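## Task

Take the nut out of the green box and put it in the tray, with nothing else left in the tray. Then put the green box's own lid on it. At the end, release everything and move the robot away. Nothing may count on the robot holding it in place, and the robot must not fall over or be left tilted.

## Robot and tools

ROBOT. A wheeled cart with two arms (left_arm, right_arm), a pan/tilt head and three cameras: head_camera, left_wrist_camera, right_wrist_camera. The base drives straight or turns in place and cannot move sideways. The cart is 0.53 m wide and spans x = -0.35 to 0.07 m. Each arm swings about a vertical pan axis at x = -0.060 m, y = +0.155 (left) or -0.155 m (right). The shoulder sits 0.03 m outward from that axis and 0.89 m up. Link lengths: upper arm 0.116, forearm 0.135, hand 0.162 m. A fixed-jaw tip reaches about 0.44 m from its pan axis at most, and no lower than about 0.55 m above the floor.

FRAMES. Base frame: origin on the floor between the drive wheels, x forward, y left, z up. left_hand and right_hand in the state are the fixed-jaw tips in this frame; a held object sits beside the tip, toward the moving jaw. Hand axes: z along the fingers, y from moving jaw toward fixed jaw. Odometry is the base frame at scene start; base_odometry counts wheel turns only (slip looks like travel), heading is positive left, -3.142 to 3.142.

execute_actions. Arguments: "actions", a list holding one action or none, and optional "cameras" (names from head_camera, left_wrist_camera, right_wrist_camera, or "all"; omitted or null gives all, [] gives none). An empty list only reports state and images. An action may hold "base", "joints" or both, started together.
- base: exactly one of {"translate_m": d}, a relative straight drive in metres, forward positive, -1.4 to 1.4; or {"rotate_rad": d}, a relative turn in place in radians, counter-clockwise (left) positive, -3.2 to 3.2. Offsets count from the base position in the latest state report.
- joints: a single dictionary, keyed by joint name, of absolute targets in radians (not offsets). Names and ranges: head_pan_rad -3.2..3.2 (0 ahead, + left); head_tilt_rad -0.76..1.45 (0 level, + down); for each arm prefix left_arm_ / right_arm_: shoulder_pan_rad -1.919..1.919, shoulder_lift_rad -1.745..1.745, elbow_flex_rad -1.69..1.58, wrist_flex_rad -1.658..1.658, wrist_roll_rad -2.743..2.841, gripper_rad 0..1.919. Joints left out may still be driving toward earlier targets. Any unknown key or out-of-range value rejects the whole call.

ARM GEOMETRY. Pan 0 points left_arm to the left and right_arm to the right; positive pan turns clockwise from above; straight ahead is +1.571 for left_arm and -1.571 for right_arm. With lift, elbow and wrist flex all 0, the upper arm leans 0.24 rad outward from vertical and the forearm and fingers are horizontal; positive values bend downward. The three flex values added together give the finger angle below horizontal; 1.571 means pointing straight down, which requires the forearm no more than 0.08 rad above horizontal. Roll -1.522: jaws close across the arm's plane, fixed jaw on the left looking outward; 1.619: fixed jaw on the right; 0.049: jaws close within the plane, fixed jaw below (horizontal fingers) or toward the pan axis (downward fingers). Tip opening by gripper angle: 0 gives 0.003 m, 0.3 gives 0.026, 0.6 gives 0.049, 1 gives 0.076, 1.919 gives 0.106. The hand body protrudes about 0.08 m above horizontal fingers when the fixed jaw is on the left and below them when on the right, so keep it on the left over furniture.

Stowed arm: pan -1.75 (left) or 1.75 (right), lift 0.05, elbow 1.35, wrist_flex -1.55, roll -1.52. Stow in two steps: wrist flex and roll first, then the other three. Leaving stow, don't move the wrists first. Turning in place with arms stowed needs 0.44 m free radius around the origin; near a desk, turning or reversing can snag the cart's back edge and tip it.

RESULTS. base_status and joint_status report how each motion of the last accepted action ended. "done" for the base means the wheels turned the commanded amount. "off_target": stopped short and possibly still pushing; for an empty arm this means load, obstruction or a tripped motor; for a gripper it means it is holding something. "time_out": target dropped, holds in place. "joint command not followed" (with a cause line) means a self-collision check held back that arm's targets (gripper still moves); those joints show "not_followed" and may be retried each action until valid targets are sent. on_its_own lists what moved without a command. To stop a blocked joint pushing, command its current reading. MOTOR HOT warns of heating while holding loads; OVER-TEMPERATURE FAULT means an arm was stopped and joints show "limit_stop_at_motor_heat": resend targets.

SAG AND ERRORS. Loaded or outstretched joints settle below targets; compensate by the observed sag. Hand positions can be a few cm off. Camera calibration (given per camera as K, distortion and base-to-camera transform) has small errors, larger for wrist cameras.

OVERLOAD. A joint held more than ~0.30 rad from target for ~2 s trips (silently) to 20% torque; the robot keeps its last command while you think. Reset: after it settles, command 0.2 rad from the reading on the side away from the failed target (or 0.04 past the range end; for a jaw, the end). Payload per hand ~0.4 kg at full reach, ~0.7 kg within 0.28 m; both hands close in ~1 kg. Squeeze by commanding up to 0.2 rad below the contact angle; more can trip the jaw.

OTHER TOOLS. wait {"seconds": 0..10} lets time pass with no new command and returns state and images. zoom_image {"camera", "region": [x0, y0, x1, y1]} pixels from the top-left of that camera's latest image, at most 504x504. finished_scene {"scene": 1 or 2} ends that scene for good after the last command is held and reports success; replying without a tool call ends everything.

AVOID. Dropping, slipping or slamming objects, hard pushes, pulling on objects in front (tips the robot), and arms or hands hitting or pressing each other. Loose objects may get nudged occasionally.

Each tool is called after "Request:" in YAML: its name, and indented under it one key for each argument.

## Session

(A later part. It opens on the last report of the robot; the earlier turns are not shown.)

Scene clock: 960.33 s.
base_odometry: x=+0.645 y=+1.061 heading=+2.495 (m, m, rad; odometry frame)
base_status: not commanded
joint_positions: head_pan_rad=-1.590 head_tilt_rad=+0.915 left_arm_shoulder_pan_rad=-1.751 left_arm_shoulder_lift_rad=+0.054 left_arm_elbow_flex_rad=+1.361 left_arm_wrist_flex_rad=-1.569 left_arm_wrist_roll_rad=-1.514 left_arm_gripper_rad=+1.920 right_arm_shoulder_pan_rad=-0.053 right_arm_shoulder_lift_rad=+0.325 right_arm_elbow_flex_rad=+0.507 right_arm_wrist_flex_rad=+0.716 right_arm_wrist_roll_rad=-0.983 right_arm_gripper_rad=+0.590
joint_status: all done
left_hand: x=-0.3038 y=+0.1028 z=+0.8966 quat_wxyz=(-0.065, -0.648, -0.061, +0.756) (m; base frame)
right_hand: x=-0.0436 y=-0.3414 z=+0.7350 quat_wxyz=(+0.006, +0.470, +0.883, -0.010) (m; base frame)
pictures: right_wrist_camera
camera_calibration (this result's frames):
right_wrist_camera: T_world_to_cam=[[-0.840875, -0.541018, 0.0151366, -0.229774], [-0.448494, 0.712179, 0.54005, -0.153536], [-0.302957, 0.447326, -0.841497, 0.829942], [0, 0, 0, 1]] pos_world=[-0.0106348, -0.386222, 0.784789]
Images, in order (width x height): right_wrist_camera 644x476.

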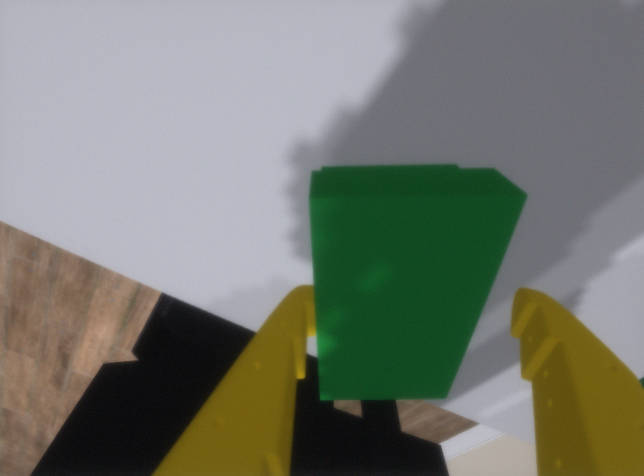

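Request:
execute_actions:
  actions:
    - {"joints": {"right_arm_shoulder_pan_rad": -0.072, "right_arm_shoulder_lift_rad": -0.1, "right_arm_wrist_flex_rad": 1.115, "head_pan_rad": -0.75, "head_tilt_rad": 0.7}}
  cameras: ["head_camera", "right_wrist_camera"]

Scene clock: 997.23 s.
base_odometry: x=+0.645 y=+1.061 heading=+2.495 (m, m, rad; odometry frame)
base_status: not commanded
joint_positions: head_pan_rad=-0.760 head_tilt_rad=+0.714 left_arm_shoulder_pan_rad=-1.751 left_arm_shoulder_lift_rad=+0.054 left_arm_elbow_flex_rad=+1.361 left_arm_wrist_flex_rad=-1.569 left_arm_wrist_roll_rad=-1.514 left_arm_gripper_rad=+1.920 right_arm_shoulder_pan_rad=-0.065 right_arm_shoulder_lift_rad=-0.066 right_arm_elbow_flex_rad=+0.507 right_arm_wrist_flex_rad=+1.110 right_arm_wrist_roll_rad=-0.983 right_arm_gripper_rad=+0.591
joint_status: all done
left_hand: x=-0.3038 y=+0.1028 z=+0.8966 quat_wxyz=(-0.065, -0.648, -0.061, +0.756) (m; base frame)
right_hand: x=-0.0422 y=-0.3283 z=+0.7948 quat_wxyz=(+0.005, +0.464, +0.886, -0.009) (m; base frame)
pictures: head_camera, right_wrist_camera
camera_calibration (this result's frames):
head_camera: T_world_to_cam=[[-0.66072, -0.750256, -0.0237588, -0.00662055], [-0.478657, 0.445493, -0.756587, 0.893827], [0.578218, -0.48852, -0.653462, 0.767166], [0, 0, 0, 1]] pos_world=[-0.020127, -0.0283852, 1.17741]
right_wrist_camera: T_world_to_cam=[[-0.83417, -0.55134, 0.0136156, -0.22425], [-0.457091, 0.704965, 0.542303, -0.19908], [-0.308592, 0.446149, -0.840073, 0.873076], [0, 0, 0, 1]] pos_world=[-0.00863629, -0.372815, 0.844462]
Images, in order (width x height): head_camera 644x476, right_wrist_camera 644x476.

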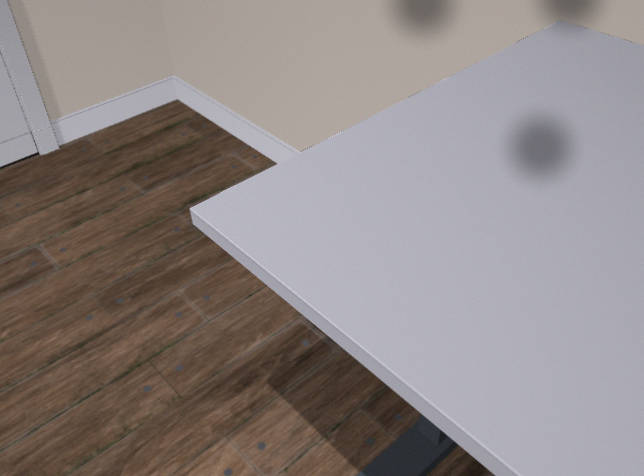

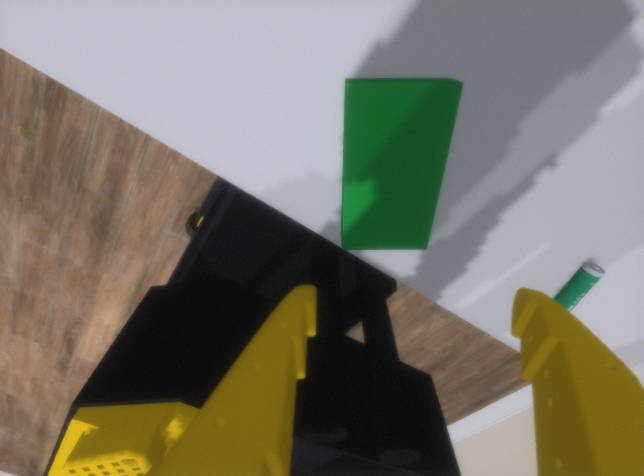

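Request:
zoom_image:
  camera: "right_wrist_camera"
  region: [310, 60, 490, 270]

Region (310, 60, 490, 270) of right_wrist_camera's 644x476 image, scaled by 2.400; it fills the left 432 columns of this view, and the rest is white.

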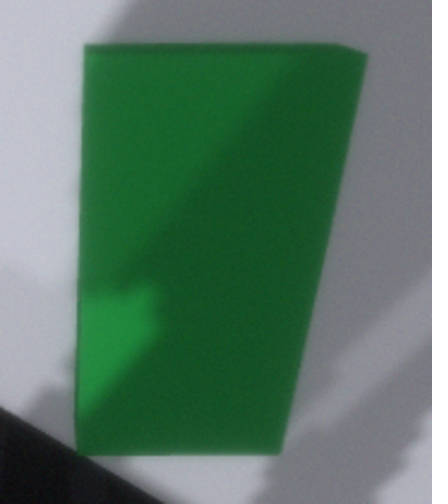

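Request:
execute_actions:
  actions:
    - {"base": {"translate_m": 0.55}, "joints": {"right_arm_shoulder_pan_rad": -1.5, "head_pan_rad": -2.45, "head_tilt_rad": 0.6}}
  cameras: ["all"]

Scene clock: 1019.10 s.
base_odometry: x=+0.207 y=+1.393 heading=+2.492 (m, m, rad; odometry frame)
base_status: done
joint_positions: head_pan_rad=-2.440 head_tilt_rad=+0.614 left_arm_shoulder_pan_rad=-1.751 left_arm_shoulder_lift_rad=+0.054 left_arm_elbow_flex_rad=+1.361 left_arm_wrist_flex_rad=-1.569 left_arm_wrist_roll_rad=-1.514 left_arm_gripper_rad=+1.920 right_arm_shoulder_pan_rad=-1.492 right_arm_shoulder_lift_rad=-0.066 right_arm_elbow_flex_rad=+0.507 right_arm_wrist_flex_rad=+1.110 right_arm_wrist_roll_rad=-0.983 right_arm_gripper_rad=+0.591
joint_status: all done
left_hand: x=-0.3038 y=+0.1028 z=+0.8966 quat_wxyz=(-0.065, -0.648, -0.061, +0.756) (m; base frame)
right_hand: x=+0.1140 y=-0.1623 z=+0.7948 quat_wxyz=(+0.010, -0.228, +0.974, -0.003) (m; base frame)
pictures: head_camera, left_wrist_camera, right_wrist_camera
camera_calibration (this result's frames):
head_camera: T_world_to_cam=[[-0.675406, 0.737179, -0.0198321, -0.0118305], [0.434545, 0.376115, -0.818357, 1.00784], [-0.595817, -0.561341, -0.574368, 0.620949], [0, 0, 0, 1]] pos_world=[-0.0759722, -0.0217804, 1.1812]
left_wrist_camera: T_world_to_cam=[[-0.168781, 0.984157, 0.054297, -0.206721], [0.356786, 0.112354, -0.927405, 0.954047], [-0.918813, -0.137156, -0.370096, 0.132854], [0, 0, 0, 1]] pos_world=[-0.253213, 0.114476, 0.945181]
right_wrist_camera: T_world_to_cam=[[0.425752, -0.904737, 0.0136156, -0.203431], [-0.763331, -0.351047, 0.542303, -0.381136], [-0.485862, -0.24128, -0.840073, 0.755888], [0, 0, 0, 1]] pos_world=[0.162935, -0.135468, 0.844462]
Images, in order (width x height): head_camera 644x476, left_wrist_camera 644x476, right_wrist_camera 644x476.

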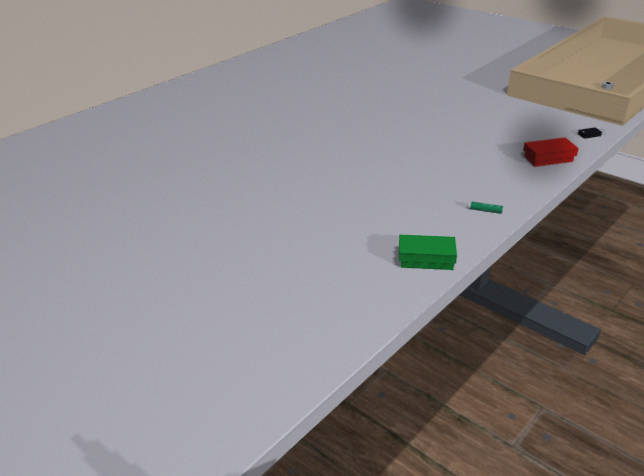

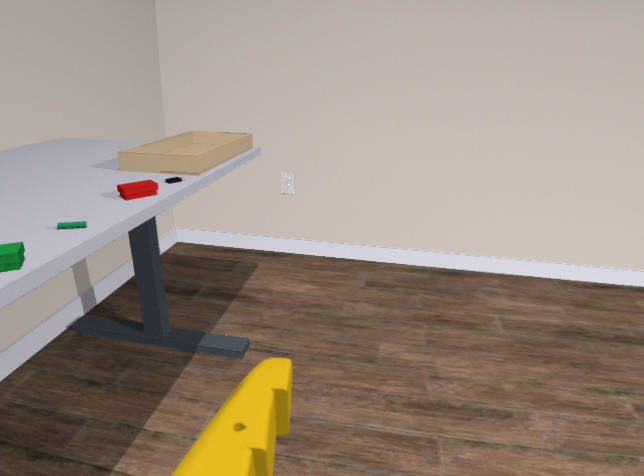

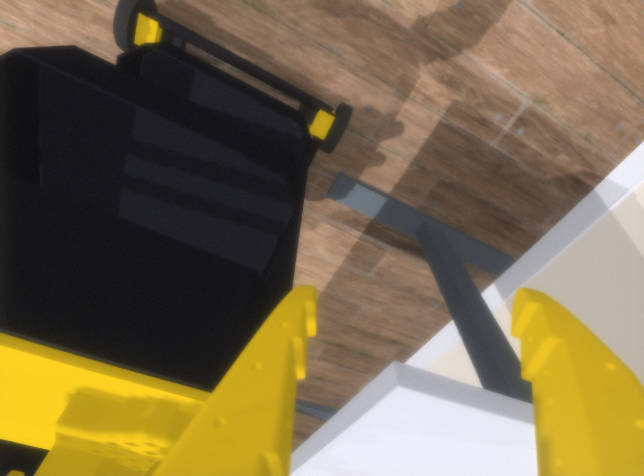

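Request:
zoom_image:
  camera: "head_camera"
  region: [370, 210, 490, 290]

Request:
zoom_image:
  camera: "head_camera"
  region: [490, 5, 644, 175]

Region (370, 210, 490, 290) of head_camera's 644x476 image, scaled by 4.200.

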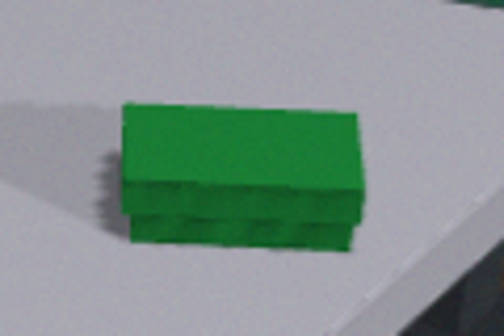

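Region (490, 5, 644, 175) of head_camera's 644x476 image, scaled by 2.965; it fills the left 457 columns of this view, and the rest is white.

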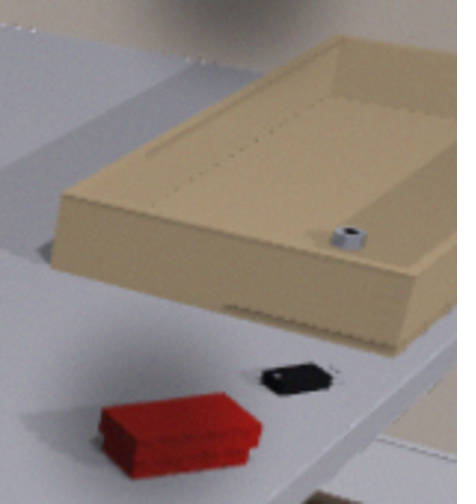

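The nut is in the tray with nothing else, the lid sits level on the green box, and the robot is clear. I'm ending the scene now.

Request:
finished_scene:
  scene: 2

The scene is finished: the task was done.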